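# Push or carry the paper-filled crate into the yellow bay

## Task

Get the crate into the yellow taped bay so that it sits upright, lies entirely within the tape without touching or crossing it, and still holds every piece of paper; nothing else in the room may be disturbed, the robot must not topple or be left leaning, and the result must hold without the robot supporting it.

## Robot and tools

Robot: a Hello Robot Stretch 3 with one arm. It has a two-wheel differential base (0.33 m long, 0.34 m wide), a vertical mast carrying a lift, and a telescoping arm that reaches out to the robot's right side, ending in a wrist with yaw, pitch and roll and a two-finger gripper. The arm cannot reach forward; to move the gripper fore and aft you drive the base. Turning in place pivots about the point midway between the wheels, 0.05 m behind the front edge. Stowed (arm in, wrist folded) the robot sweeps a 0.28 m radius when turning; an unfolded level wrist pokes out beyond that.

Frames: the base frame has its origin on the floor between the drive wheels, x forward, y left, z up. hand_pose is reported in it, located where the closed fingertips meet. The odometry frame is the base frame as it was at the start. Heading is positive to the left, -3.142 to 3.142.

Cameras: head_camera and nav_camera (fisheye) both ride on the head and are aimed with head_pan_rad and head_tilt_rad; wrist_camera is on the gripper.

Tool execute_actions takes {"actions": [...]}, run in sequence. Each action may hold "robot" (a command, a list of up to 8 commands run in turn, or {"stop": true} to brake everything and clear the queue), "steps" (1 to 450 control steps at 30 per second; steps alone just waits), and "until" (an early-exit condition, only together with steps). A command may contain:
- "base": exactly one of {"translate_m": d}, a straight drive offset in metres from where the base is when that command begins (forward positive, |d| at most 1), or {"rotate_rad": d}, a turn-in-place offset in radians (left/counter-clockwise positive, |d| at most 3.2). No sideways motion.
- "joints": absolute targets by name, unnamed joints keep their previous target: lift_m 0 to 1.1 (arm height on mast), arm_m 0 to 0.52 (extension), wrist_yaw_rad -1.345 to 4.42 (0 along the arm, positive swings toward the front, 3.0 folded over the base), wrist_pitch_rad -1.57 to 0.451 (0 level, negative tips fingers down), wrist_roll_rad -2.911 to 2.911, gripper_m -0.089 to 0.179 (larger is wider; actual fingertip gap is somewhat less, zero below 0.007), head_pan_rad -3.953 to 1.73 (0 forward, positive left, -1.57 looks along the arm), head_tilt_rad -1.53 to 0.419 (negative looks down).
- "contact_limits": {"arm_m": effort percent 1 to 100}, the effort at which that arm motion halts; lower is gentler, capped at a shown maximum.
In a list, {"pause_s": s} (up to 15) waits. Motions in one command start together and keep running across later actions and while you think; a new command overrides at once and discards the rest of any older queue. One bad value rejects the whole call.

To wait for everything to finish use "steps": 450, "until": {"robot": {"status": "ended"}}. Other conditions compare fields such as lift_m, arm_m_goal, base_status, translate_m, queue, queue_left, refusals, using [op, value] with =, !=, <, <=, >, >=; statuses take a word or ["!=", "moving"]. "any": {"status": "ended"} fires when the first motion ends. Don't wait on exact equality of readings.

Tool zoom_image: {"camera": name, "region": [x0, y0, x1, y1]} in pixels of that camera's last image, at most 504 x 504, returns a sharper crop. Images: head 896x504, nav 672x504, wrist 644x364.

Tool finished_scene: {"scene": n} ends the current scene irreversibly and reports success; call it only once everything has stopped and the crate rests in the bay unaided.

Results: each shows one moment plus one image per camera. base_status gives progress like (translate_m +0.12 of +0.30). joint_goals, joint_status (moving, done, off_target, contact_stop, time_out, stopped, not_commanded, torque_fault), measured_speeds, refusals, queue (idle/running/done/dropped/stopped) and queue_left. Lines starting refused:, dropped:, replaced: explain problems. robot.on_its_own appears when the robot changed a goal itself, a joint went slack or a servo switched off, or the base leans 3 degrees or more. lidar_m: 12 distances, 30-degree sectors, first straight ahead then counter-clockwise (4th left, 7th back, 10th right), at 0.17 m height, '-' when nothing seen. wrist_depth_mm and head_depth_mm: 7x7 grids of median depths. base_tilt in degrees (forward, right positive), motor_effort in percent with peak in brackets; both carry fixed offsets and noise.

Speed: the base is fast only when stowed (lift_m under 0.30, arm_m under 0.03, wrist_yaw_rad over 2.54); otherwise 0.10 m/s and 0.63 rad/s.

Gripper: close to a value below the object's width to grasp; open at least 0.02 past the touch point to release. Readings and 'done' don't prove a grip.

Cautions: fold or unfold the wrist only with lift_m 0.32 to 0.95, pitch -0.4, roll about 0, or it may strike the robot; with yaw below -0.4 keep pitch at -0.5 or lower. Pushing on something rigid with the gripper above about 0.45 m can tip the robot; don't push twice after a contact_stop. Driving while holding or pressing on something immovable, or snagging furniture (especially reversing), can tip it; if base_tilt leans, back off in small steps, release contact, and lower lift to about 0.2. After a contact_stop the joint goes slack until recommanded. Wrist servos overheat under long hard effort and go limp for 10 s. Avoid drops, slams, hard hits, spilling paper, and bumping other objects; loose items may occasionally be nudged by outside forces.

Each tool is called after "Call:" as a command line: name --argument value for each argument, lists and objects as JSON in quotes; but a table of rows of numbers goes row by row, as --pt "numbers of a row", without its own name.

## Session

Call:
execute_actions --actions '[]'

Scene clock: 0.00 s.
robot.base_odometry: x=+0.000 y=+0.000 heading=+0.000 (m, m, rad; robot's odometry frame)
robot.turned_by_wheels: +0.000 (rad since the last result)
robot.turned_by_imu: +0.000 (rad since the last result)
robot.base_tilt: forward=+0.0 right=+1.1 (deg)
robot.lidar_m: 2.48 2.48 2.17 1.60 1.82 1.95 1.25 1.68 1.49 1.91 1.91 1.43
robot.head_depth_mm: 2250 3133 3298 3304 3339 3109 2196 / 2254 3308 3355 3407 3439 3156 2190 / 2246 3194 3229 3324 3351 3171 2199 / 2136 3103 3190 3175 2543 2599 2183 / 2035 3003 3093 3079 2468 2509 2200 / 2028 2940 2983 2999 2421 2441 2207 / 2022 2863 2904 2919 2349 2363 2229
robot.base_status: not_commanded
robot.joint_positions: lift_m=+0.358 arm_m=-0.001 wrist_yaw_rad=+3.089 wrist_pitch_rad=-0.464 wrist_roll_rad=+0.017 gripper_m=+0.037 head_pan_rad=-0.012 head_tilt_rad=-0.004
robot.joint_goals: lift_m=+0.358 arm_m=-0.001 wrist_yaw_rad=+3.089 wrist_pitch_rad=-0.464 wrist_roll_rad=+0.017 gripper_m=+0.037 head_pan_rad=-0.012 head_tilt_rad=-0.004
robot.joint_status: lift_m=not_commanded arm_m=not_commanded wrist_yaw_rad=not_commanded wrist_pitch_rad=not_commanded wrist_roll_rad=not_commanded gripper_m=not_commanded head_pan_rad=not_commanded head_tilt_rad=not_commanded
robot.measured_speeds: translate_m=+0.000 rotate_rad=+0.000 lift_m=+0.000 arm_m=+0.000 wrist_yaw_rad=+0.000 wrist_pitch_rad=+0.000 wrist_roll_rad=+0.000 head_pan_rad=+0.000 head_tilt_rad=+0.000
robot: refusals=0 queue=idle queue_left=0
robot.motor_effort: left_wheel=+0 right_wheel=+0 lift_m=+19 arm_m=+1 wrist_yaw_rad=+0 wrist_pitch_rad=+7 wrist_roll_rad=+1 gripper_m=-1 head_pan_rad=+0 head_tilt_rad=+1 (%)
robot.hand_pose: x=-0.0097 y=+0.0740 z=+0.3605 quat_wxyz=(+0.182, +0.698, +0.143, +0.678) (m; robot's base frame)
robot.wrist_depth_mm: - - - - - - - / - - - - - - - / 880 864 909 898 925 931 961 / 730 743 742 764 761 779 803 / 614 622 - 649 650 655 647 / 546 551 - 557 567 573 580 / 484 - - - 487 504 500
pictures: head_camera (sideways: a quarter turn clockwise sets it upright), nav_camera (sideways: a quarter turn counterclockwise sets it upright), wrist_camera
Images, in order (width x height): head_camera 896x504, nav_camera 672x504, wrist_camera 644x364.

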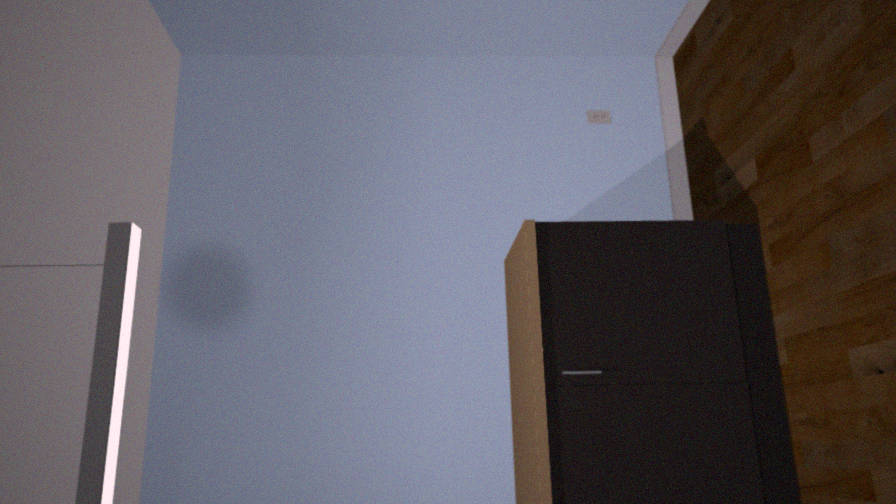

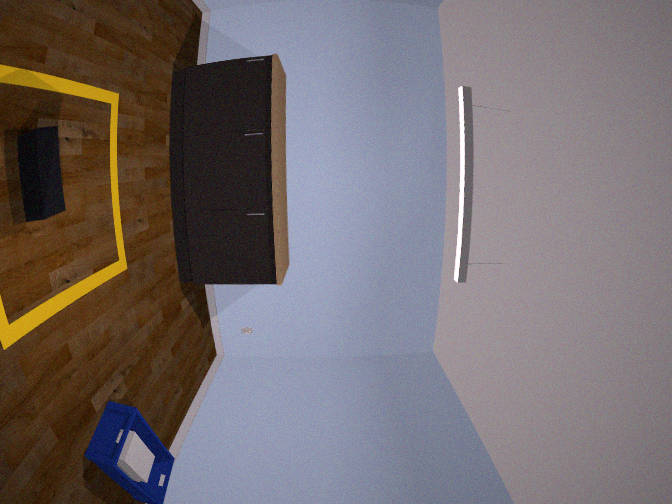

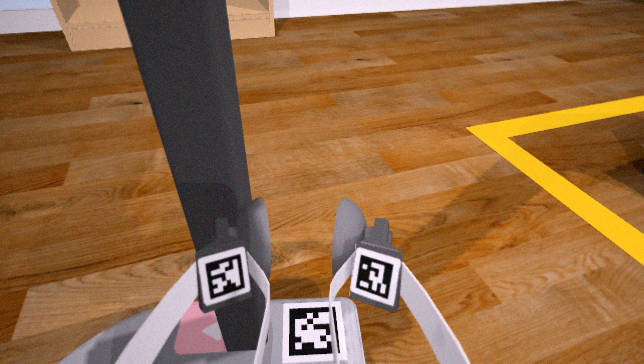

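Call:
execute_actions --actions '[{"robot":{"joints":{"head_tilt_rad":-0.9,"head_pan_rad":-0.3}},"steps":60}]'

Scene clock: 7.40 s.
robot.base_odometry: x=+0.000 y=+0.000 heading=+0.000 (m, m, rad; robot's odometry frame)
robot.turned_by_wheels: +0.000 (rad since the last result)
robot.turned_by_imu: -0.001 (rad since the last result)
robot.base_tilt: forward=+0.0 right=+1.0 (deg)
robot.lidar_m: 2.47 2.47 2.17 1.59 1.83 1.96 1.25 1.68 1.50 1.91 1.91 1.43
robot.head_depth_mm: 2303 1920 1733 1597 1397 1255 1134 / 2526 1942 1794 1593 1404 1251 1136 / 2701 2192 1842 1596 1403 1255 1132 / 2669 2189 1838 1589 1402 1256 1134 / 2696 2190 1851 1600 1404 1254 1133 / 2686 2201 1843 1596 1400 1254 1135 / 2412 2206 1850 1590 1407 1258 1132
robot.base_status: not_commanded
robot.joint_positions: lift_m=+0.358 arm_m=-0.001 wrist_yaw_rad=+3.089 wrist_pitch_rad=-0.464 wrist_roll_rad=+0.017 gripper_m=+0.037 head_pan_rad=-0.293 head_tilt_rad=-0.888
robot.joint_goals: lift_m=+0.358 arm_m=-0.001 wrist_yaw_rad=+3.089 wrist_pitch_rad=-0.464 wrist_roll_rad=+0.017 gripper_m=+0.037 head_pan_rad=-0.300 head_tilt_rad=-0.900
robot.joint_status: lift_m=not_commanded arm_m=not_commanded wrist_yaw_rad=not_commanded wrist_pitch_rad=not_commanded wrist_roll_rad=not_commanded gripper_m=not_commanded head_pan_rad=done head_tilt_rad=done
robot.measured_speeds: translate_m=+0.000 rotate_rad=+0.000 lift_m=+0.000 arm_m=+0.000 wrist_yaw_rad=+0.000 wrist_pitch_rad=+0.000 wrist_roll_rad=+0.000 head_pan_rad=+0.000 head_tilt_rad=+0.000
robot: refusals=0 queue=done queue_left=0
robot.motor_effort: left_wheel=+0(0) right_wheel=+0(0) lift_m=+19(19) arm_m=+1(0) wrist_yaw_rad=+0(0) wrist_pitch_rad=+7(6) wrist_roll_rad=+1(0) gripper_m=+1(1) head_pan_rad=-4(24) head_tilt_rad=-4(30) (%)
robot.hand_pose: x=-0.0097 y=+0.0740 z=+0.3605 quat_wxyz=(+0.182, +0.698, +0.143, +0.678) (m; robot's base frame)
robot.wrist_depth_mm: - - - - - - - / - - - - - - - / 875 910 900 900 913 932 979 / 716 729 755 744 759 779 773 / 617 622 - 642 645 658 670 / 539 537 - 546 563 570 574 / 473 - - - 491 502 501
pictures: head_camera (sideways: a quarter turn clockwise sets it upright), nav_camera (sideways: a quarter turn counterclockwise sets it upright), wrist_camera
Images, in order (width x height): head_camera 896x504, nav_camera 672x504, wrist_camera 644x364.

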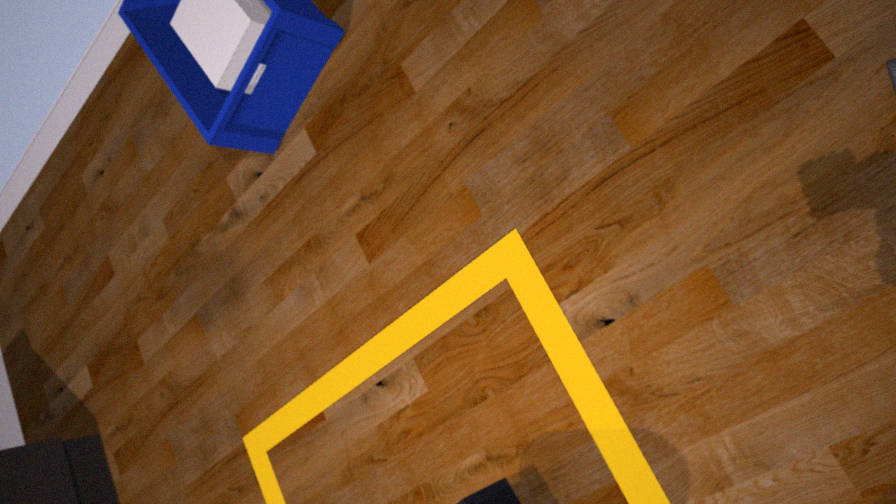

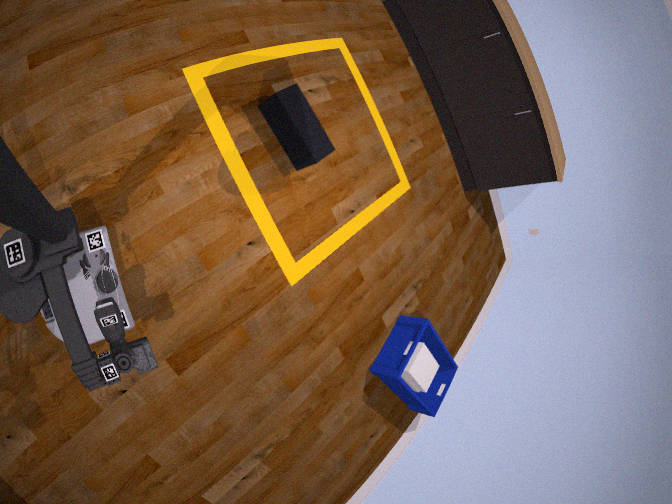

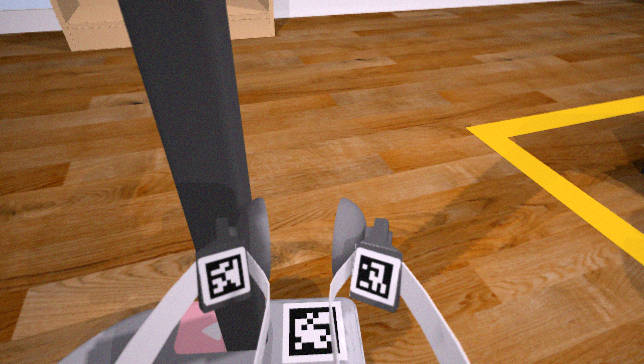

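Call:
execute_actions --actions '[{"robot":[{"base":{"rotate_rad":-0.89}},{"base":{"translate_m":0.7}},{"base":{"translate_m":0.65}},{"base":{"rotate_rad":2.72},"joints":{"head_pan_rad":-1.57,"head_tilt_rad":-0.9}},{"joints":{"lift_m":0.7}},{"joints":{"wrist_yaw_rad":0,"wrist_pitch_rad":-0.4}},{"joints":{"wrist_pitch_rad":-1.5,"gripper_m":0.12}}],"steps":450,"until":{"robot":{"status":"ended"}}},{"steps":450,"until":{"robot":{"status":"ended"}}}]'

Scene clock: 59.03 s.
robot.base_odometry: x=+0.850 y=-1.049 heading=+1.830 (m, m, rad; robot's odometry frame)
robot.turned_by_wheels: +1.830 (rad since the last result)
robot.turned_by_imu: +1.836 (rad since the last result)
robot.base_tilt: forward=-0.1 right=+1.3 (deg)
robot.lidar_m: 2.81 2.96 2.32 1.79 1.00 0.71 0.68 0.55 0.32 0.26 1.98 2.69
robot.head_depth_mm: 2111 2082 1847 1597 1353 - - / 2437 2184 1842 1592 1232 - - / 2438 2183 1843 1588 1227 - - / 2425 2187 1851 1595 1333 1234 1133 / 2408 2203 1836 1593 1359 1230 1134 / 2083 2135 1850 1601 1401 1251 1132 / 1799 2081 1848 1598 1398 1251 1134
robot.base_status: done (rotate_rad +2.7199 of +2.7200)
robot.joint_positions: lift_m=+0.700 arm_m=-0.001 wrist_yaw_rad=+0.002 wrist_pitch_rad=-0.435 wrist_roll_rad=+0.017 gripper_m=+0.039 head_pan_rad=-1.563 head_tilt_rad=-0.889
robot.joint_goals: lift_m=+0.700 arm_m=-0.001 wrist_yaw_rad=+0.000 wrist_pitch_rad=-1.500 wrist_roll_rad=+0.017 gripper_m=+0.120 head_pan_rad=-1.570 head_tilt_rad=-0.900
robot.joint_status: lift_m=done arm_m=not_commanded wrist_yaw_rad=done wrist_pitch_rad=moving wrist_roll_rad=not_commanded gripper_m=moving head_pan_rad=done head_tilt_rad=done
robot.measured_speeds: translate_m=+0.000 rotate_rad=+0.000 lift_m=+0.000 arm_m=+0.000 wrist_yaw_rad=+0.000 wrist_pitch_rad=-0.312 wrist_roll_rad=+0.000 head_pan_rad=+0.000 head_tilt_rad=+0.000
robot: refusals=0 queue=running queue_left=0
robot.motor_effort: left_wheel=-1(6) right_wheel=+2(4) lift_m=+22(22) arm_m=+0(0) wrist_yaw_rad=-2(0) wrist_pitch_rad=+6(9) wrist_roll_rad=+0(1) gripper_m=+38(36) head_pan_rad=-4(40) head_tilt_rad=-4(4) (%)
robot.hand_pose: x=-0.0211 y=-0.3663 z=+0.7086 quat_wxyz=(+0.685, +0.152, -0.696, -0.154) (m; robot's base frame)
robot.wrist_depth_mm: - - - - - - 766 / - - - - - - 748 / - - - - - - 738 / - - - - - - 748 / - - - - - - 767 / 930 945 683 742 782 864 766 / 793 834 787 730 687 761 758
pictures: head_camera (sideways: a quarter turn clockwise sets it upright), nav_camera (sideways: a quarter turn counterclockwise sets it upright), wrist_camera
Images, in order (width x height): head_camera 896x504, nav_camera 672x504, wrist_camera 644x364.

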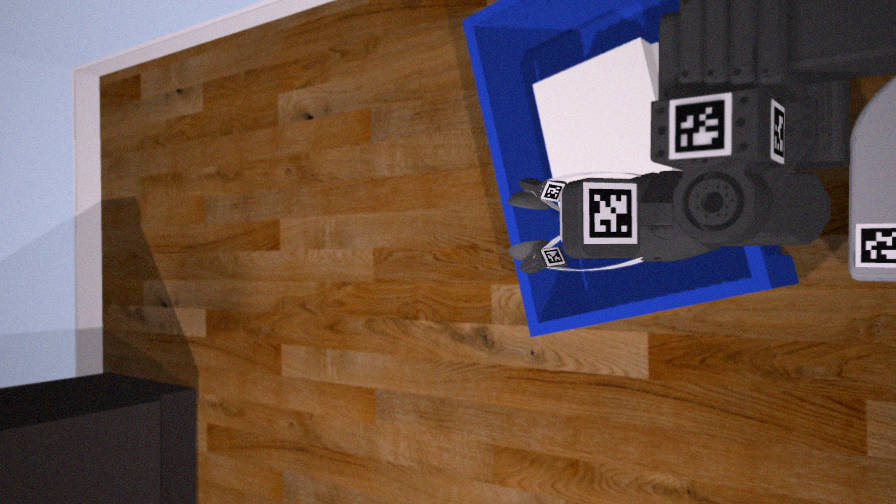

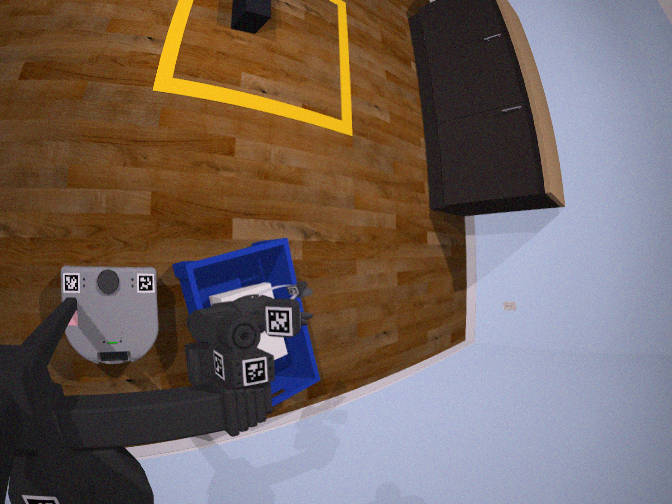

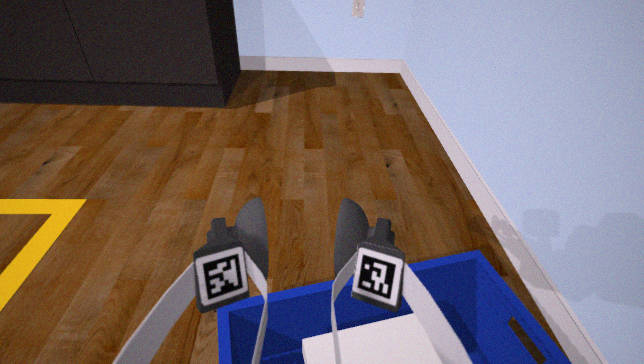

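Call:
execute_actions --actions '[{"steps":150,"until":{"robot":{"status":"ended"}}}]'

Scene clock: 61.87 s.
robot.base_odometry: x=+0.850 y=-1.049 heading=+1.830 (m, m, rad; robot's odometry frame)
robot.turned_by_wheels: +0.000 (rad since the last result)
robot.turned_by_imu: -0.001 (rad since the last result)
robot.base_tilt: forward=-0.1 right=+1.2 (deg)
robot.lidar_m: 2.80 2.96 2.32 1.79 1.00 0.72 0.69 0.55 0.32 0.26 1.98 2.69
robot.head_depth_mm: 2116 2068 1847 1604 1357 - - / 2439 2169 1845 1589 1227 - - / 2444 2197 1843 1604 1230 - - / 2421 2197 1853 1594 1329 1251 - / 2429 2196 1853 1603 1353 1236 1135 / 2071 2121 1845 1599 1405 1255 1131 / 1815 2074 1842 1602 1401 1254 1132
robot.base_status: done (rotate_rad +2.7199 of +2.7200)
robot.joint_positions: lift_m=+0.700 arm_m=-0.001 wrist_yaw_rad=+0.002 wrist_pitch_rad=-1.495 wrist_roll_rad=+0.017 gripper_m=+0.120 head_pan_rad=-1.563 head_tilt_rad=-0.889
robot.joint_goals: lift_m=+0.700 arm_m=-0.001 wrist_yaw_rad=+0.000 wrist_pitch_rad=-1.500 wrist_roll_rad=+0.017 gripper_m=+0.120 head_pan_rad=-1.570 head_tilt_rad=-0.900
robot.joint_status: lift_m=done arm_m=not_commanded wrist_yaw_rad=done wrist_pitch_rad=done wrist_roll_rad=not_commanded gripper_m=done head_pan_rad=done head_tilt_rad=done
robot.measured_speeds: translate_m=+0.000 rotate_rad=+0.000 lift_m=+0.000 arm_m=+0.000 wrist_yaw_rad=+0.000 wrist_pitch_rad=+0.000 wrist_roll_rad=+0.000 head_pan_rad=+0.000 head_tilt_rad=+0.000
robot: refusals=0 queue=done queue_left=0
robot.motor_effort: left_wheel=-1(2) right_wheel=+2(2) lift_m=+22(22) arm_m=+0(0) wrist_yaw_rad=-2(2) wrist_pitch_rad=-1(4) wrist_roll_rad=+1(1) gripper_m=+0(91) head_pan_rad=-3(2) head_tilt_rad=-4(4) (%)
robot.hand_pose: x=-0.0216 y=-0.1394 z=+0.5812 quat_wxyz=(+0.515, +0.477, -0.522, -0.485) (m; robot's base frame)
robot.wrist_depth_mm: 674 682 657 674 696 691 700 / 685 682 698 694 719 718 724 / 700 698 716 732 732 732 743 / 701 715 720 - 746 748 737 / 732 735 745 - - 771 746 / 740 - 784 - - 805 746 / 760 756 775 775 794 825 737
pictures: head_camera (sideways: a quarter turn clockwise sets it upright), nav_camera (sideways: a quarter turn counterclockwise sets it upright), wrist_camera
Images, in order (width x height): head_camera 896x504, nav_camera 672x504, wrist_camera 644x364.

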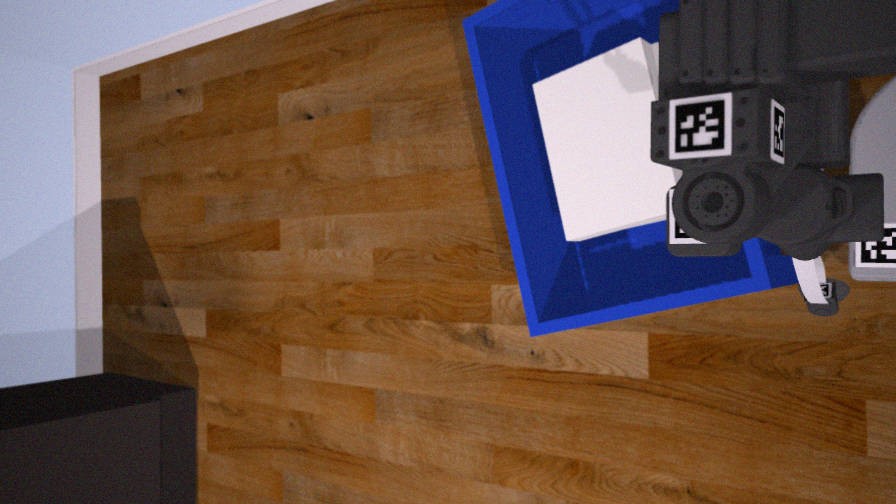

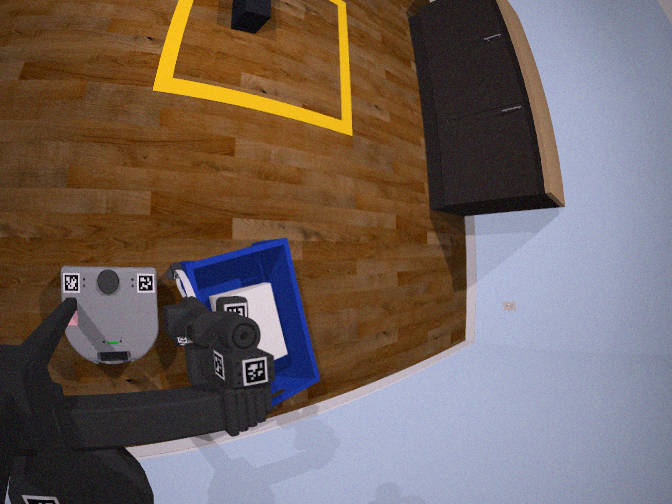

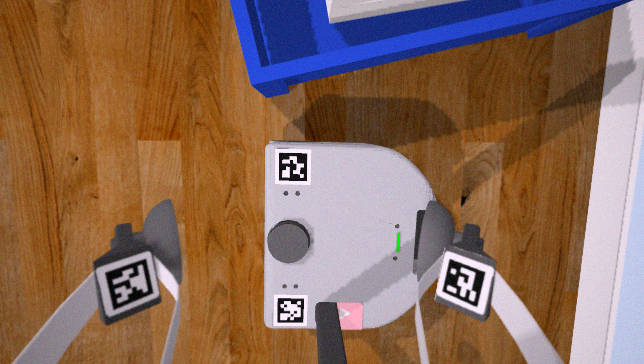

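Call:
execute_actions --actions '[{"robot":{"base":{"translate_m":0.09},"joints":{"arm_m":0.31,"lift_m":0.45,"wrist_yaw_rad":0.2}},"steps":300,"until":{"robot":{"status":"ended"}}}]'

Scene clock: 69.53 s.
robot.base_odometry: x=+0.827 y=-0.962 heading=+1.830 (m, m, rad; robot's odometry frame)
robot.turned_by_wheels: +0.000 (rad since the last result)
robot.turned_by_imu: -0.001 (rad since the last result)
robot.base_tilt: forward=+0.1 right=+1.3 (deg)
robot.lidar_m: 2.71 2.87 2.29 1.78 1.12 0.81 0.77 0.51 0.28 0.26 1.98 2.69
robot.head_depth_mm: 2338 2118 1851 1593 1226 1195 1133 / 2431 2197 1846 1591 1226 1154 - / 2439 2189 1854 1626 1325 1233 1142 / 2421 2190 1849 1616 1331 1233 1147 / 2383 2197 1849 1590 1402 1248 1131 / 1847 2079 1852 1594 1405 1251 1137 / 1815 2081 1842 1592 1405 1257 1136
robot.base_status: done (translate_m +0.0900 of +0.0900)
robot.joint_positions: lift_m=+0.450 arm_m=+0.310 wrist_yaw_rad=+0.199 wrist_pitch_rad=-1.497 wrist_roll_rad=+0.017 gripper_m=+0.120 head_pan_rad=-1.563 head_tilt_rad=-0.889
robot.joint_goals: lift_m=+0.450 arm_m=+0.310 wrist_yaw_rad=+0.200 wrist_pitch_rad=-1.500 wrist_roll_rad=+0.017 gripper_m=+0.120 head_pan_rad=-1.570 head_tilt_rad=-0.900
robot.joint_status: lift_m=done arm_m=done wrist_yaw_rad=done wrist_pitch_rad=done wrist_roll_rad=not_commanded gripper_m=done head_pan_rad=done head_tilt_rad=done
robot.measured_speeds: translate_m=+0.000 rotate_rad=+0.000 lift_m=+0.000 arm_m=+0.000 wrist_yaw_rad=+0.000 wrist_pitch_rad=+0.000 wrist_roll_rad=+0.000 head_pan_rad=+0.000 head_tilt_rad=+0.000
robot: refusals=0 queue=done queue_left=0
robot.motor_effort: left_wheel=-1(3) right_wheel=+1(5) lift_m=+16(19) arm_m=+5(4) wrist_yaw_rad=+1(3) wrist_pitch_rad=-1(1) wrist_roll_rad=+0(1) gripper_m=+1(0) head_pan_rad=-3(3) head_tilt_rad=-4(4) (%)
robot.hand_pose: x=-0.0226 y=-0.4497 z=+0.3316 quat_wxyz=(+0.559, +0.526, -0.472, -0.432) (m; robot's base frame)
robot.wrist_depth_mm: 449 445 453 459 433 430 445 / 455 459 458 470 335 327 332 / 469 477 477 477 340 336 338 / 477 484 487 494 349 343 347 / 484 481 486 500 500 345 357 / 488 - 505 479 475 487 459 / 508 518 507 366 364 355 354
pictures: head_camera (sideways: a quarter turn clockwise sets it upright), nav_camera (sideways: a quarter turn counterclockwise sets it upright), wrist_camera
Images, in order (width x height): head_camera 896x504, nav_camera 672x504, wrist_camera 644x364.

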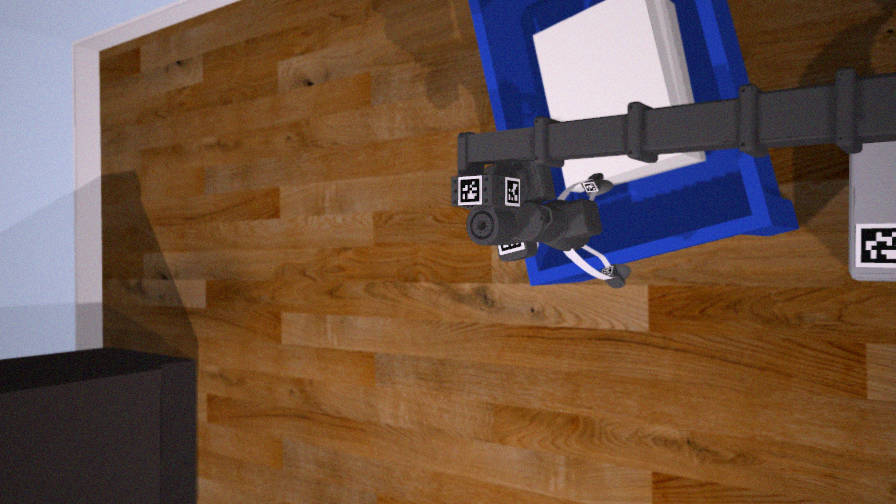

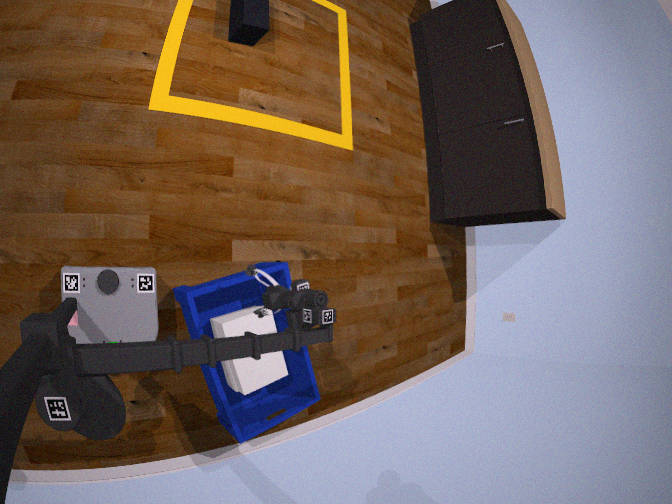

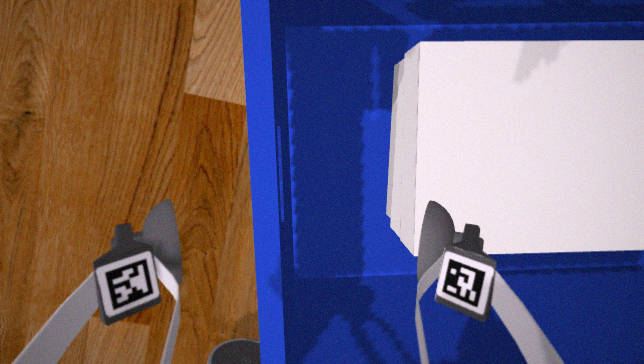

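Call:
execute_actions --actions '[{"robot":[{"base":{"translate_m":0.04},"joints":{"arm_m":0.2,"gripper_m":0.09}},{"joints":{"lift_m":0.3}},{"joints":{"gripper_m":-0.04}},{"pause_s":1},{"base":{"translate_m":0.5}}],"steps":450,"until":{"robot":{"status":"ended"}}}]'

Scene clock: 86.53 s.
robot.base_odometry: x=+0.689 y=-0.440 heading=+1.829 (m, m, rad; robot's odometry frame)
robot.turned_by_wheels: -0.001 (rad since the last result)
robot.turned_by_imu: -0.372 (rad since the last result)
robot.base_tilt: forward=-0.2 right=+1.1 (deg)
robot.lidar_m: 2.55 2.26 2.49 2.11 2.34 1.54 1.25 0.49 0.27 0.26 1.81 1.98
robot.head_depth_mm: 1829 1988 1844 1599 1228 1191 1130 / 2129 2164 1846 1597 1228 1151 1149 / 2470 2204 1833 1604 1290 1210 1145 / 2473 2189 1840 1595 1347 1235 1146 / 2404 2196 1846 1591 1403 1252 1132 / 2325 2196 1853 1594 1403 1251 1132 / 2139 1982 1862 1598 1407 1253 1131
robot.base_status: done (translate_m +0.4999 of +0.5000)
robot.joint_positions: lift_m=+0.300 arm_m=+0.200 wrist_yaw_rad=+0.204 wrist_pitch_rad=-1.482 wrist_roll_rad=+0.011 gripper_m=-0.033 head_pan_rad=-1.563 head_tilt_rad=-0.889
robot.joint_goals: lift_m=+0.300 arm_m=+0.200 wrist_yaw_rad=+0.200 wrist_pitch_rad=-1.500 wrist_roll_rad=+0.011 gripper_m=-0.034 head_pan_rad=-1.570 head_tilt_rad=-0.900
robot.joint_status: lift_m=done arm_m=done wrist_yaw_rad=done wrist_pitch_rad=done wrist_roll_rad=not_commanded gripper_m=done head_pan_rad=done head_tilt_rad=done
robot.measured_speeds: translate_m=+0.000 rotate_rad=+0.000 lift_m=+0.000 arm_m=+0.000 wrist_yaw_rad=+0.000 wrist_pitch_rad=+0.000 wrist_roll_rad=+0.000 head_pan_rad=+0.000 head_tilt_rad=+0.000
robot: refusals=0 queue=done queue_left=0
robot.on_its_own: gripper_m is held at -0.034, not at your -0.040, by its stall guard, which is not easing now; right_wheel is at rest, and its effort (+21) is outside its rest range (-18 to +18)
robot.motor_effort: left_wheel=-6(7) right_wheel=+21(25) lift_m=+13(17) arm_m=-5(6) wrist_yaw_rad=-3(7) wrist_pitch_rad=-8(19) wrist_roll_rad=+2(7) gripper_m=-30(100) head_pan_rad=-4(3) head_tilt_rad=-4(4) (%)
robot.hand_pose: x=-0.0219 y=-0.3442 z=+0.1817 quat_wxyz=(+0.565, +0.526, -0.473, -0.425) (m; robot's base frame)
robot.wrist_depth_mm: 312 313 322 118 329 269 185 / 321 324 327 120 332 263 187 / 328 330 332 123 342 258 192 / 329 332 336 126 346 348 195 / 340 341 345 128 354 360 360 / 345 352 355 130 281 279 279 / 350 355 363 134 207 209 211
pictures: head_camera (sideways: a quarter turn clockwise sets it upright), nav_camera (sideways: a quarter turn counterclockwise sets it upright), wrist_camera
Images, in order (width x height): head_camera 896x504, nav_camera 672x504, wrist_camera 644x364.

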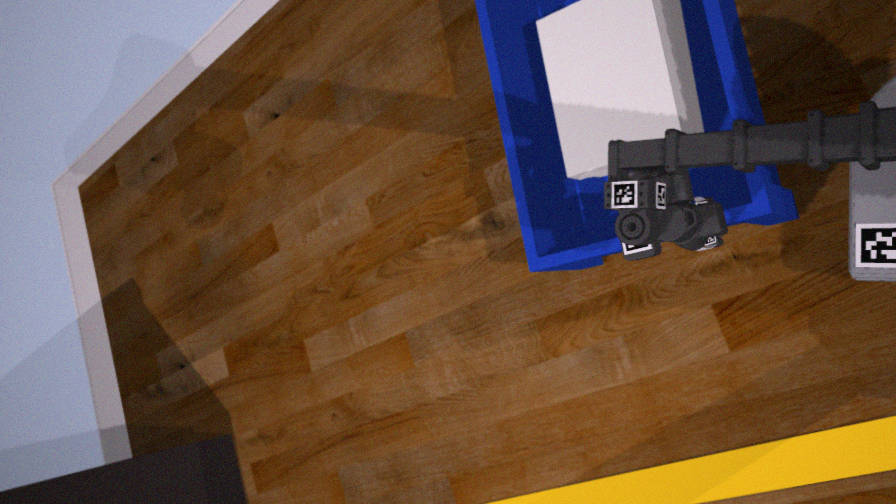

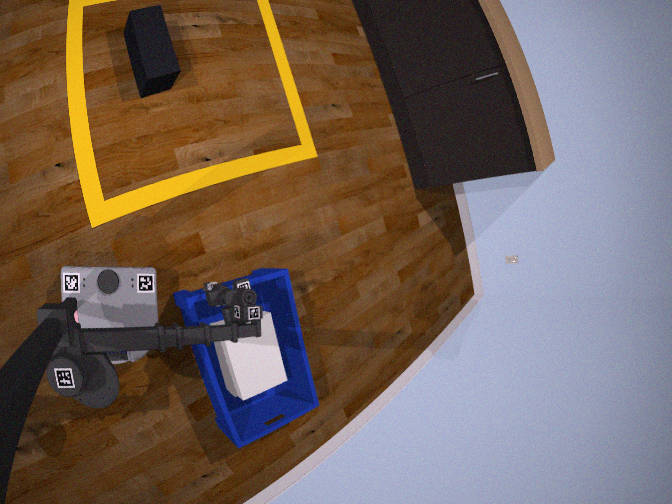

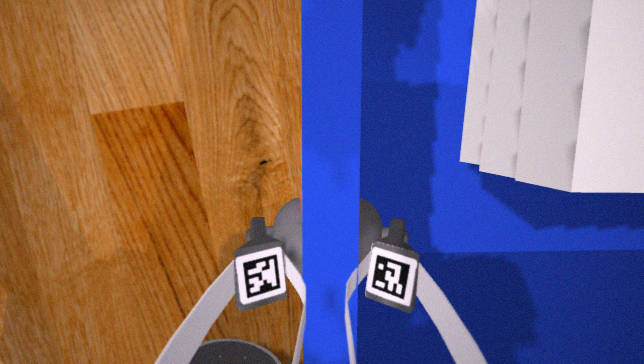

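Call:
execute_actions --actions '[{"robot":[{"base":{"rotate_rad":0.6},"joints":{"arm_m":0.3,"head_pan_rad":-1.0}},{"base":{"translate_m":0.3}}],"steps":450,"until":{"robot":{"status":"ended"}}}]'

Scene clock: 103.07 s.
robot.base_odometry: x=+0.462 y=-0.244 heading=+2.428 (m, m, rad; robot's odometry frame)
robot.turned_by_wheels: +0.599 (rad since the last result)
robot.turned_by_imu: +0.020 (rad since the last result)
robot.base_tilt: forward=-0.1 right=+1.3 (deg)
robot.lidar_m: 2.34 2.06 2.33 2.06 2.37 1.75 1.45 0.52 0.38 0.35 1.77 1.97
robot.head_depth_mm: 1611 1866 1841 1589 1421 1217 1108 / 1652 1893 1845 1598 1406 1245 1122 / 1673 2022 1824 1582 1398 1254 1152 / 1723 2024 1845 1592 1403 1254 1135 / 1749 2052 1843 1592 1399 1260 1135 / 1793 2064 1847 1591 1411 1250 1134 / 1825 2118 1846 1589 1409 1203 1135
robot.base_status: done (translate_m +0.2999 of +0.3000)
robot.joint_positions: lift_m=+0.300 arm_m=+0.300 wrist_yaw_rad=+0.200 wrist_pitch_rad=-1.503 wrist_roll_rad=+0.027 gripper_m=-0.026 head_pan_rad=-1.007 head_tilt_rad=-0.889
robot.joint_goals: lift_m=+0.300 arm_m=+0.300 wrist_yaw_rad=+0.200 wrist_pitch_rad=-1.500 wrist_roll_rad=+0.027 gripper_m=-0.027 head_pan_rad=-1.000 head_tilt_rad=-0.900
robot.joint_status: lift_m=done arm_m=done wrist_yaw_rad=done wrist_pitch_rad=done wrist_roll_rad=not_commanded gripper_m=done head_pan_rad=done head_tilt_rad=done
robot.measured_speeds: translate_m=+0.000 rotate_rad=+0.000 lift_m=+0.000 arm_m=+0.000 wrist_yaw_rad=+0.000 wrist_pitch_rad=+0.000 wrist_roll_rad=+0.000 head_pan_rad=+0.000 head_tilt_rad=+0.000
robot: refusals=0 queue=done queue_left=0
robot.on_its_own: gripper_m is held at -0.027, not at your -0.040, by its stall guard, which is not easing now; right_wheel is at rest, and its effort (+24) is outside its rest range (-18 to +18)
robot.motor_effort: left_wheel=-10(11) right_wheel=+24(30) lift_m=+18(18) arm_m=+2(7) wrist_yaw_rad=+0(17) wrist_pitch_rad=+2(32) wrist_roll_rad=-2(17) gripper_m=-26(33) head_pan_rad=+3(34) head_tilt_rad=-4(4) (%)
robot.hand_pose: x=-0.0230 y=-0.4382 z=+0.1815 quat_wxyz=(+0.556, +0.526, -0.473, -0.437) (m; robot's base frame)
robot.wrist_depth_mm: 308 313 315 320 116 320 215 / 312 319 326 325 329 323 204 / 323 323 331 336 337 287 196 / 331 334 342 125 346 269 194 / 340 345 344 126 355 360 199 / 347 347 358 130 338 365 373 / 355 357 365 133 224 264 299
pictures: head_camera (sideways: a quarter turn clockwise sets it upright), nav_camera (sideways: a quarter turn counterclockwise sets it upright), wrist_camera
Images, in order (width x height): head_camera 896x504, nav_camera 672x504, wrist_camera 644x364.

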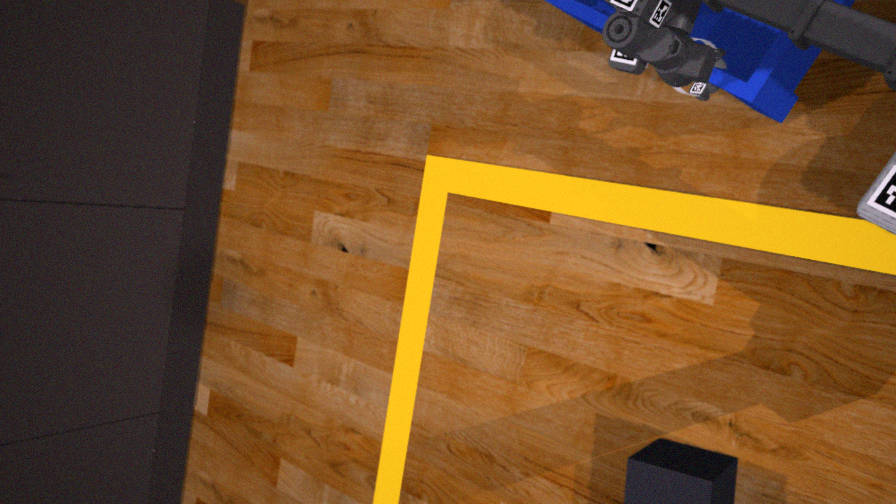

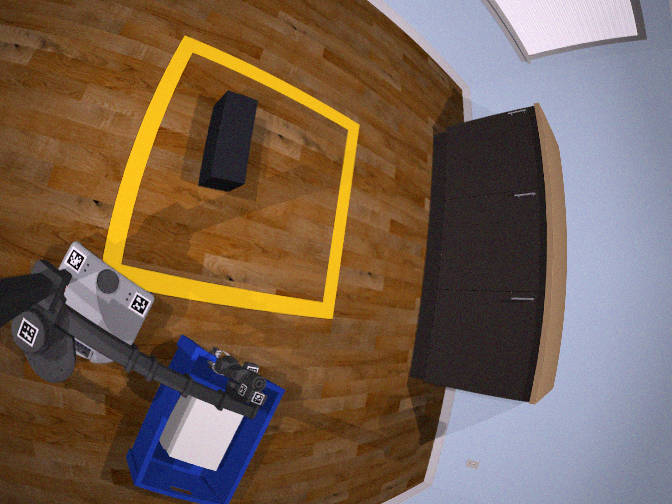

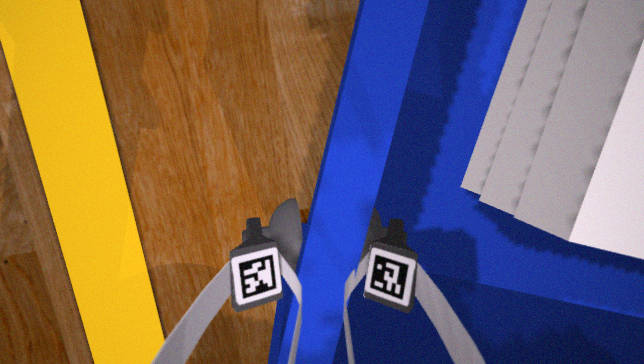

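Call:
execute_actions --actions '[{"robot":[{"joints":{"arm_m":0.45}},{"joints":{"gripper_m":0.1}},{"joints":{"lift_m":0.6}},{"joints":{"arm_m":0,"wrist_pitch_rad":-0.4}},{"joints":{"wrist_yaw_rad":3.0,"head_pan_rad":-0.6}},{"joints":{"lift_m":0.25}},{"base":{"translate_m":-0.95}},{"base":{"rotate_rad":-1.3}}],"steps":450,"until":{"robot":{"status":"ended"}}},{"steps":450,"until":{"robot":{"status":"ended"}}}]'

Scene clock: 142.00 s.
robot.base_odometry: x=+1.181 y=-0.865 heading=+1.129 (m, m, rad; robot's odometry frame)
robot.turned_by_wheels: -1.299 (rad since the last result)
robot.turned_by_imu: -1.310 (rad since the last result)
robot.base_tilt: forward=+0.0 right=+1.3 (deg)
robot.lidar_m: 0.67 0.51 1.02 2.92 3.16 2.16 1.63 0.84 0.60 0.56 0.57 0.74
robot.head_depth_mm: 596 664 751 867 1025 1199 1136 / 654 739 848 997 1210 1263 1149 / 726 831 972 1173 1349 1248 1130 / 813 946 1139 1424 1406 1252 1135 / 923 1106 1377 1562 1400 1252 1135 / 1072 1318 1714 1592 1402 1252 1135 / 1282 1663 1847 1598 1396 1254 1129
robot.base_status: done (rotate_rad -1.2999 of -1.3000)
robot.joint_positions: lift_m=+0.250 arm_m=+0.000 wrist_yaw_rad=+2.999 wrist_pitch_rad=-0.418 wrist_roll_rad=+0.022 gripper_m=+0.100 head_pan_rad=-0.607 head_tilt_rad=-0.889
robot.joint_goals: lift_m=+0.250 arm_m=+0.000 wrist_yaw_rad=+3.000 wrist_pitch_rad=-0.400 wrist_roll_rad=+0.022 gripper_m=+0.100 head_pan_rad=-0.600 head_tilt_rad=-0.900
robot.joint_status: lift_m=done arm_m=done wrist_yaw_rad=done wrist_pitch_rad=done wrist_roll_rad=not_commanded gripper_m=done head_pan_rad=done head_tilt_rad=done
robot.measured_speeds: translate_m=+0.000 rotate_rad=+0.000 lift_m=+0.000 arm_m=+0.000 wrist_yaw_rad=+0.000 wrist_pitch_rad=+0.000 wrist_roll_rad=+0.000 head_pan_rad=+0.000 head_tilt_rad=+0.000
robot: refusals=0 queue=done queue_left=0
robot.motor_effort: left_wheel=+1(10) right_wheel=-2(23) lift_m=+16(23) arm_m=-3(12) wrist_yaw_rad=+1(15) wrist_pitch_rad=+8(34) wrist_roll_rad=-1(9) gripper_m=+0(90) head_pan_rad=+3(30) head_tilt_rad=-4(4) (%)
robot.hand_pose: x=+0.0106 y=+0.0769 z=+0.2628 quat_wxyz=(+0.197, +0.707, +0.095, +0.672) (m; robot's base frame)
robot.wrist_depth_mm: - - - - - - 819 / - - - - - - 636 / 742 - 801 784 793 789 547 / 613 597 625 639 648 641 480 / 512 517 539 529 542 535 512 / 462 - - 454 444 467 461 / - - - - 399 400 405
pictures: head_camera (sideways: a quarter turn clockwise sets it upright), nav_camera (sideways: a quarter turn counterclockwise sets it upright), wrist_camera
Images, in order (width x height): head_camera 896x504, nav_camera 672x504, wrist_camera 644x364.

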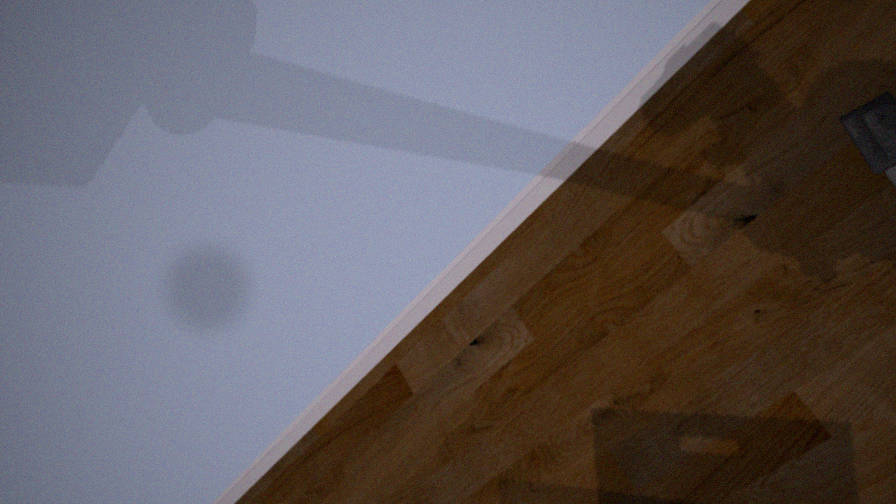

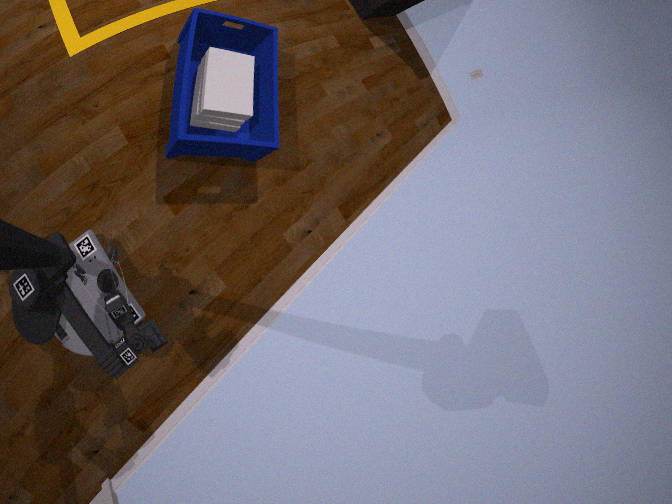

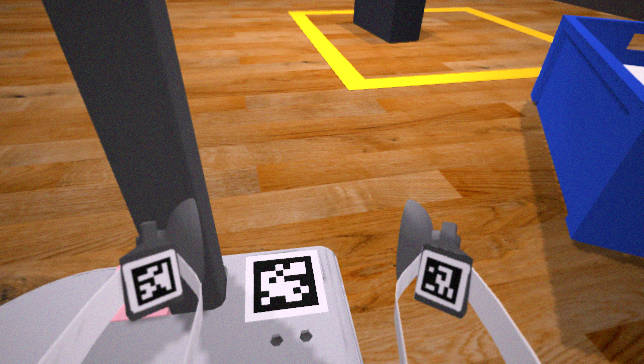

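Call:
execute_actions --actions '[{"robot":[{"base":{"translate_m":0.33}},{"base":{"rotate_rad":1.25},"joints":{"head_pan_rad":0,"head_tilt_rad":-1.1}},{"base":{"translate_m":0.45}}],"steps":450,"until":{"robot":{"status":"ended"}}}]'

Scene clock: 159.97 s.
robot.base_odometry: x=+0.997 y=-0.255 heading=+2.379 (m, m, rad; robot's odometry frame)
robot.turned_by_wheels: +1.249 (rad since the last result)
robot.turned_by_imu: +1.108 (rad since the last result)
robot.base_tilt: forward=-0.2 right=+1.1 (deg)
robot.lidar_m: 3.00 2.61 2.88 2.47 2.56 1.34 0.96 0.91 0.94 0.25 0.15 -
robot.head_depth_mm: 1892 1697 1532 1348 1165 1159 1109 / 1893 1689 1537 1320 1132 1158 - / 1892 1691 1541 1355 1263 1186 - / 1890 1692 1536 1397 1295 1190 - / 1894 1698 1544 1407 1296 1201 - / 1898 1691 1520 1406 1294 1200 1130 / 1890 1701 1462 1403 1297 1202 1123
robot.base_status: done (translate_m +0.4499 of +0.4500)
robot.joint_positions: lift_m=+0.250 arm_m=+0.000 wrist_yaw_rad=+3.000 wrist_pitch_rad=-0.417 wrist_roll_rad=+0.022 gripper_m=+0.100 head_pan_rad=-0.005 head_tilt_rad=-1.088
robot.joint_goals: lift_m=+0.250 arm_m=+0.000 wrist_yaw_rad=+3.000 wrist_pitch_rad=-0.400 wrist_roll_rad=+0.022 gripper_m=+0.100 head_pan_rad=+0.000 head_tilt_rad=-1.100
robot.joint_status: lift_m=done arm_m=done wrist_yaw_rad=done wrist_pitch_rad=done wrist_roll_rad=not_commanded gripper_m=done head_pan_rad=done head_tilt_rad=done
robot.measured_speeds: translate_m=+0.000 rotate_rad=+0.000 lift_m=+0.000 arm_m=+0.000 wrist_yaw_rad=+0.000 wrist_pitch_rad=+0.000 wrist_roll_rad=+0.000 head_pan_rad=+0.000 head_tilt_rad=+0.000
robot: refusals=0 queue=done queue_left=0
robot.on_its_own: right_wheel is at rest, and its effort (+25) is outside its rest range (-18 to +18)
robot.motor_effort: left_wheel=+1(12) right_wheel=+25(40) lift_m=+18(19) arm_m=-2(2) wrist_yaw_rad=+0(2) wrist_pitch_rad=+8(9) wrist_roll_rad=-1(1) gripper_m=+1(0) head_pan_rad=+2(34) head_tilt_rad=-4(17) (%)
robot.hand_pose: x=+0.0105 y=+0.0771 z=+0.2630 quat_wxyz=(+0.196, +0.707, +0.095, +0.672) (m; robot's base frame)
robot.wrist_depth_mm: - - - - - - - / - - - - - - - / 759 - 805 813 797 815 823 / 601 600 615 643 629 648 648 / 515 527 543 530 551 536 539 / 458 - - 459 441 459 462 / - - - - 396 398 412
pictures: head_camera (sideways: a quarter turn clockwise sets it upright), nav_camera (sideways: a quarter turn counterclockwise sets it upright), wrist_camera
Images, in order (width x height): head_camera 896x504, nav_camera 672x504, wrist_camera 644x364.

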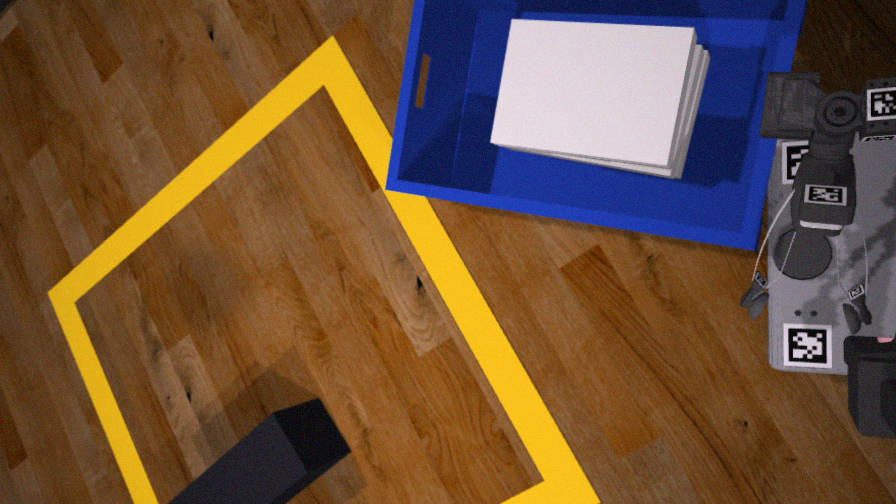

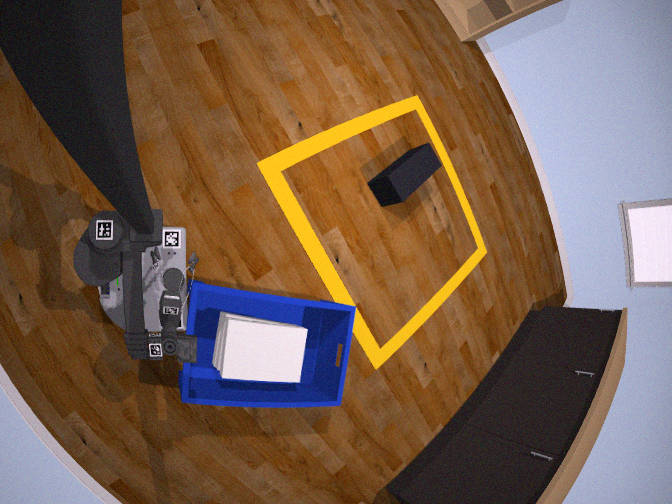

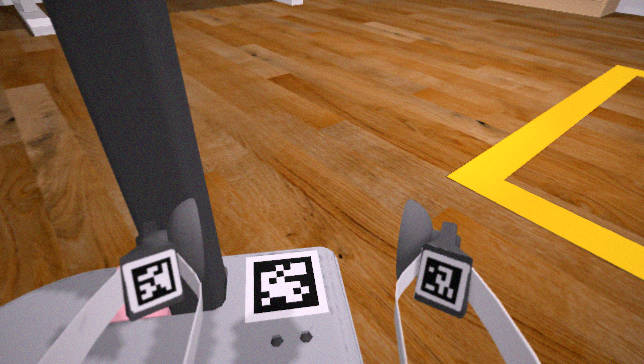

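Call:
execute_actions --actions '[{"robot":[{"base":{"translate_m":-0.35}},{"base":{"rotate_rad":-1.2}},{"base":{"translate_m":0.42}},{"base":{"rotate_rad":1.5}},{"base":{"translate_m":0.65}}],"steps":450,"until":{"robot":{"status":"ended"}}}]'

Scene clock: 180.53 s.
robot.base_odometry: x=+0.828 y=+0.181 heading=+2.679 (m, m, rad; robot's odometry frame)
robot.turned_by_wheels: +0.301 (rad since the last result)
robot.turned_by_imu: +0.268 (rad since the last result)
robot.base_tilt: forward=-0.2 right=+1.2 (deg)
robot.lidar_m: - 0.39 0.21 2.72 2.40 1.37 1.17 1.17 1.34 1.19 1.19 -
robot.head_depth_mm: 1887 1703 1538 1400 1296 1198 1121 / 1885 1703 1534 1406 1291 1202 - / 1886 1692 1534 1335 1281 1184 - / 1896 1693 1542 1344 1144 1183 - / 1878 1698 1534 1367 1128 1189 - / 1871 1688 1531 1311 1233 1189 1130 / 1894 1696 1521 1354 1299 1177 1120
robot.base_status: done (translate_m +0.6500 of +0.6500)
robot.joint_positions: lift_m=+0.250 arm_m=+0.000 wrist_yaw_rad=+3.000 wrist_pitch_rad=-0.416 wrist_roll_rad=+0.022 gripper_m=+0.100 head_pan_rad=-0.005 head_tilt_rad=-1.089
robot.joint_goals: lift_m=+0.250 arm_m=+0.000 wrist_yaw_rad=+3.000 wrist_pitch_rad=-0.400 wrist_roll_rad=+0.022 gripper_m=+0.100 head_pan_rad=+0.000 head_tilt_rad=-1.100
robot.joint_status: lift_m=done arm_m=done wrist_yaw_rad=done wrist_pitch_rad=done wrist_roll_rad=not_commanded gripper_m=done head_pan_rad=done head_tilt_rad=done
robot.measured_speeds: translate_m=+0.000 rotate_rad=+0.000 lift_m=+0.000 arm_m=+0.000 wrist_yaw_rad=+0.000 wrist_pitch_rad=+0.000 wrist_roll_rad=+0.000 head_pan_rad=+0.000 head_tilt_rad=+0.000
robot: refusals=0 queue=done queue_left=0
robot.motor_effort: left_wheel=+1(18) right_wheel=+6(25) lift_m=+19(19) arm_m=-2(2) wrist_yaw_rad=+0(2) wrist_pitch_rad=+8(8) wrist_roll_rad=-1(1) gripper_m=+1(0) head_pan_rad=+1(3) head_tilt_rad=-4(4) (%)
robot.hand_pose: x=+0.0105 y=+0.0771 z=+0.2630 quat_wxyz=(+0.196, +0.707, +0.095, +0.672) (m; robot's base frame)
robot.wrist_depth_mm: - - - - - - - / - - - - - - - / 757 - 770 808 394 394 398 / 614 602 622 624 417 444 433 / 509 515 541 523 452 370 319 / 453 - - 455 391 337 275 / - - - - 269 301 253
pictures: head_camera (sideways: a quarter turn clockwise sets it upright), nav_camera (sideways: a quarter turn counterclockwise sets it upright), wrist_camera
Images, in order (width x height): head_camera 896x504, nav_camera 672x504, wrist_camera 644x364.

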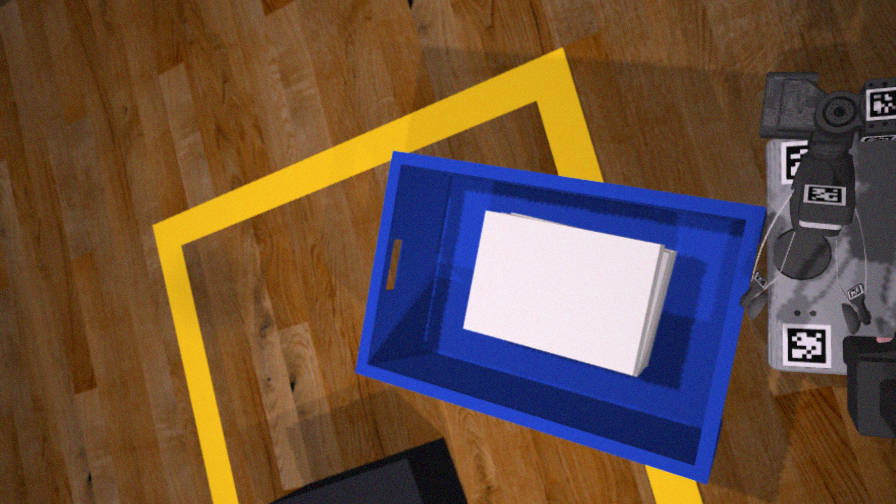

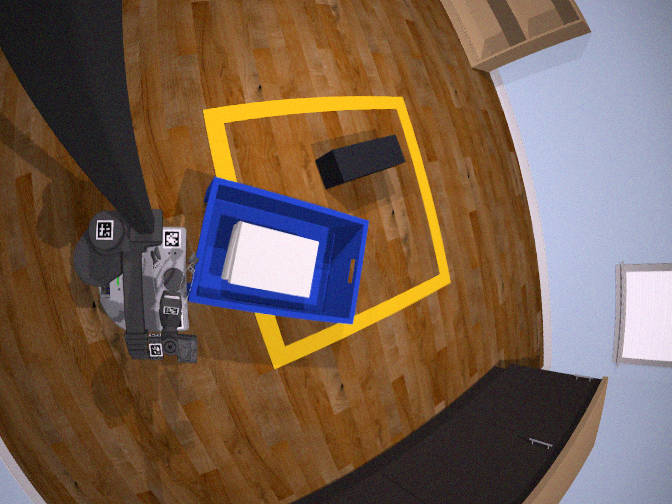

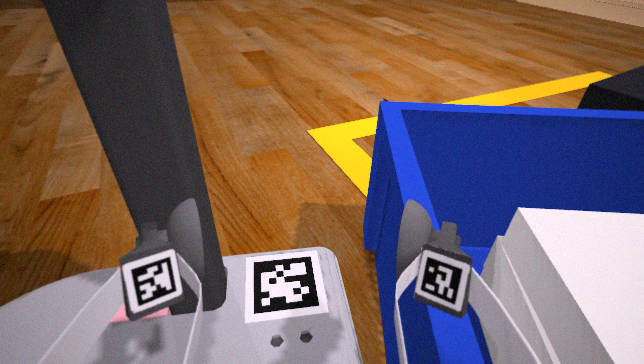

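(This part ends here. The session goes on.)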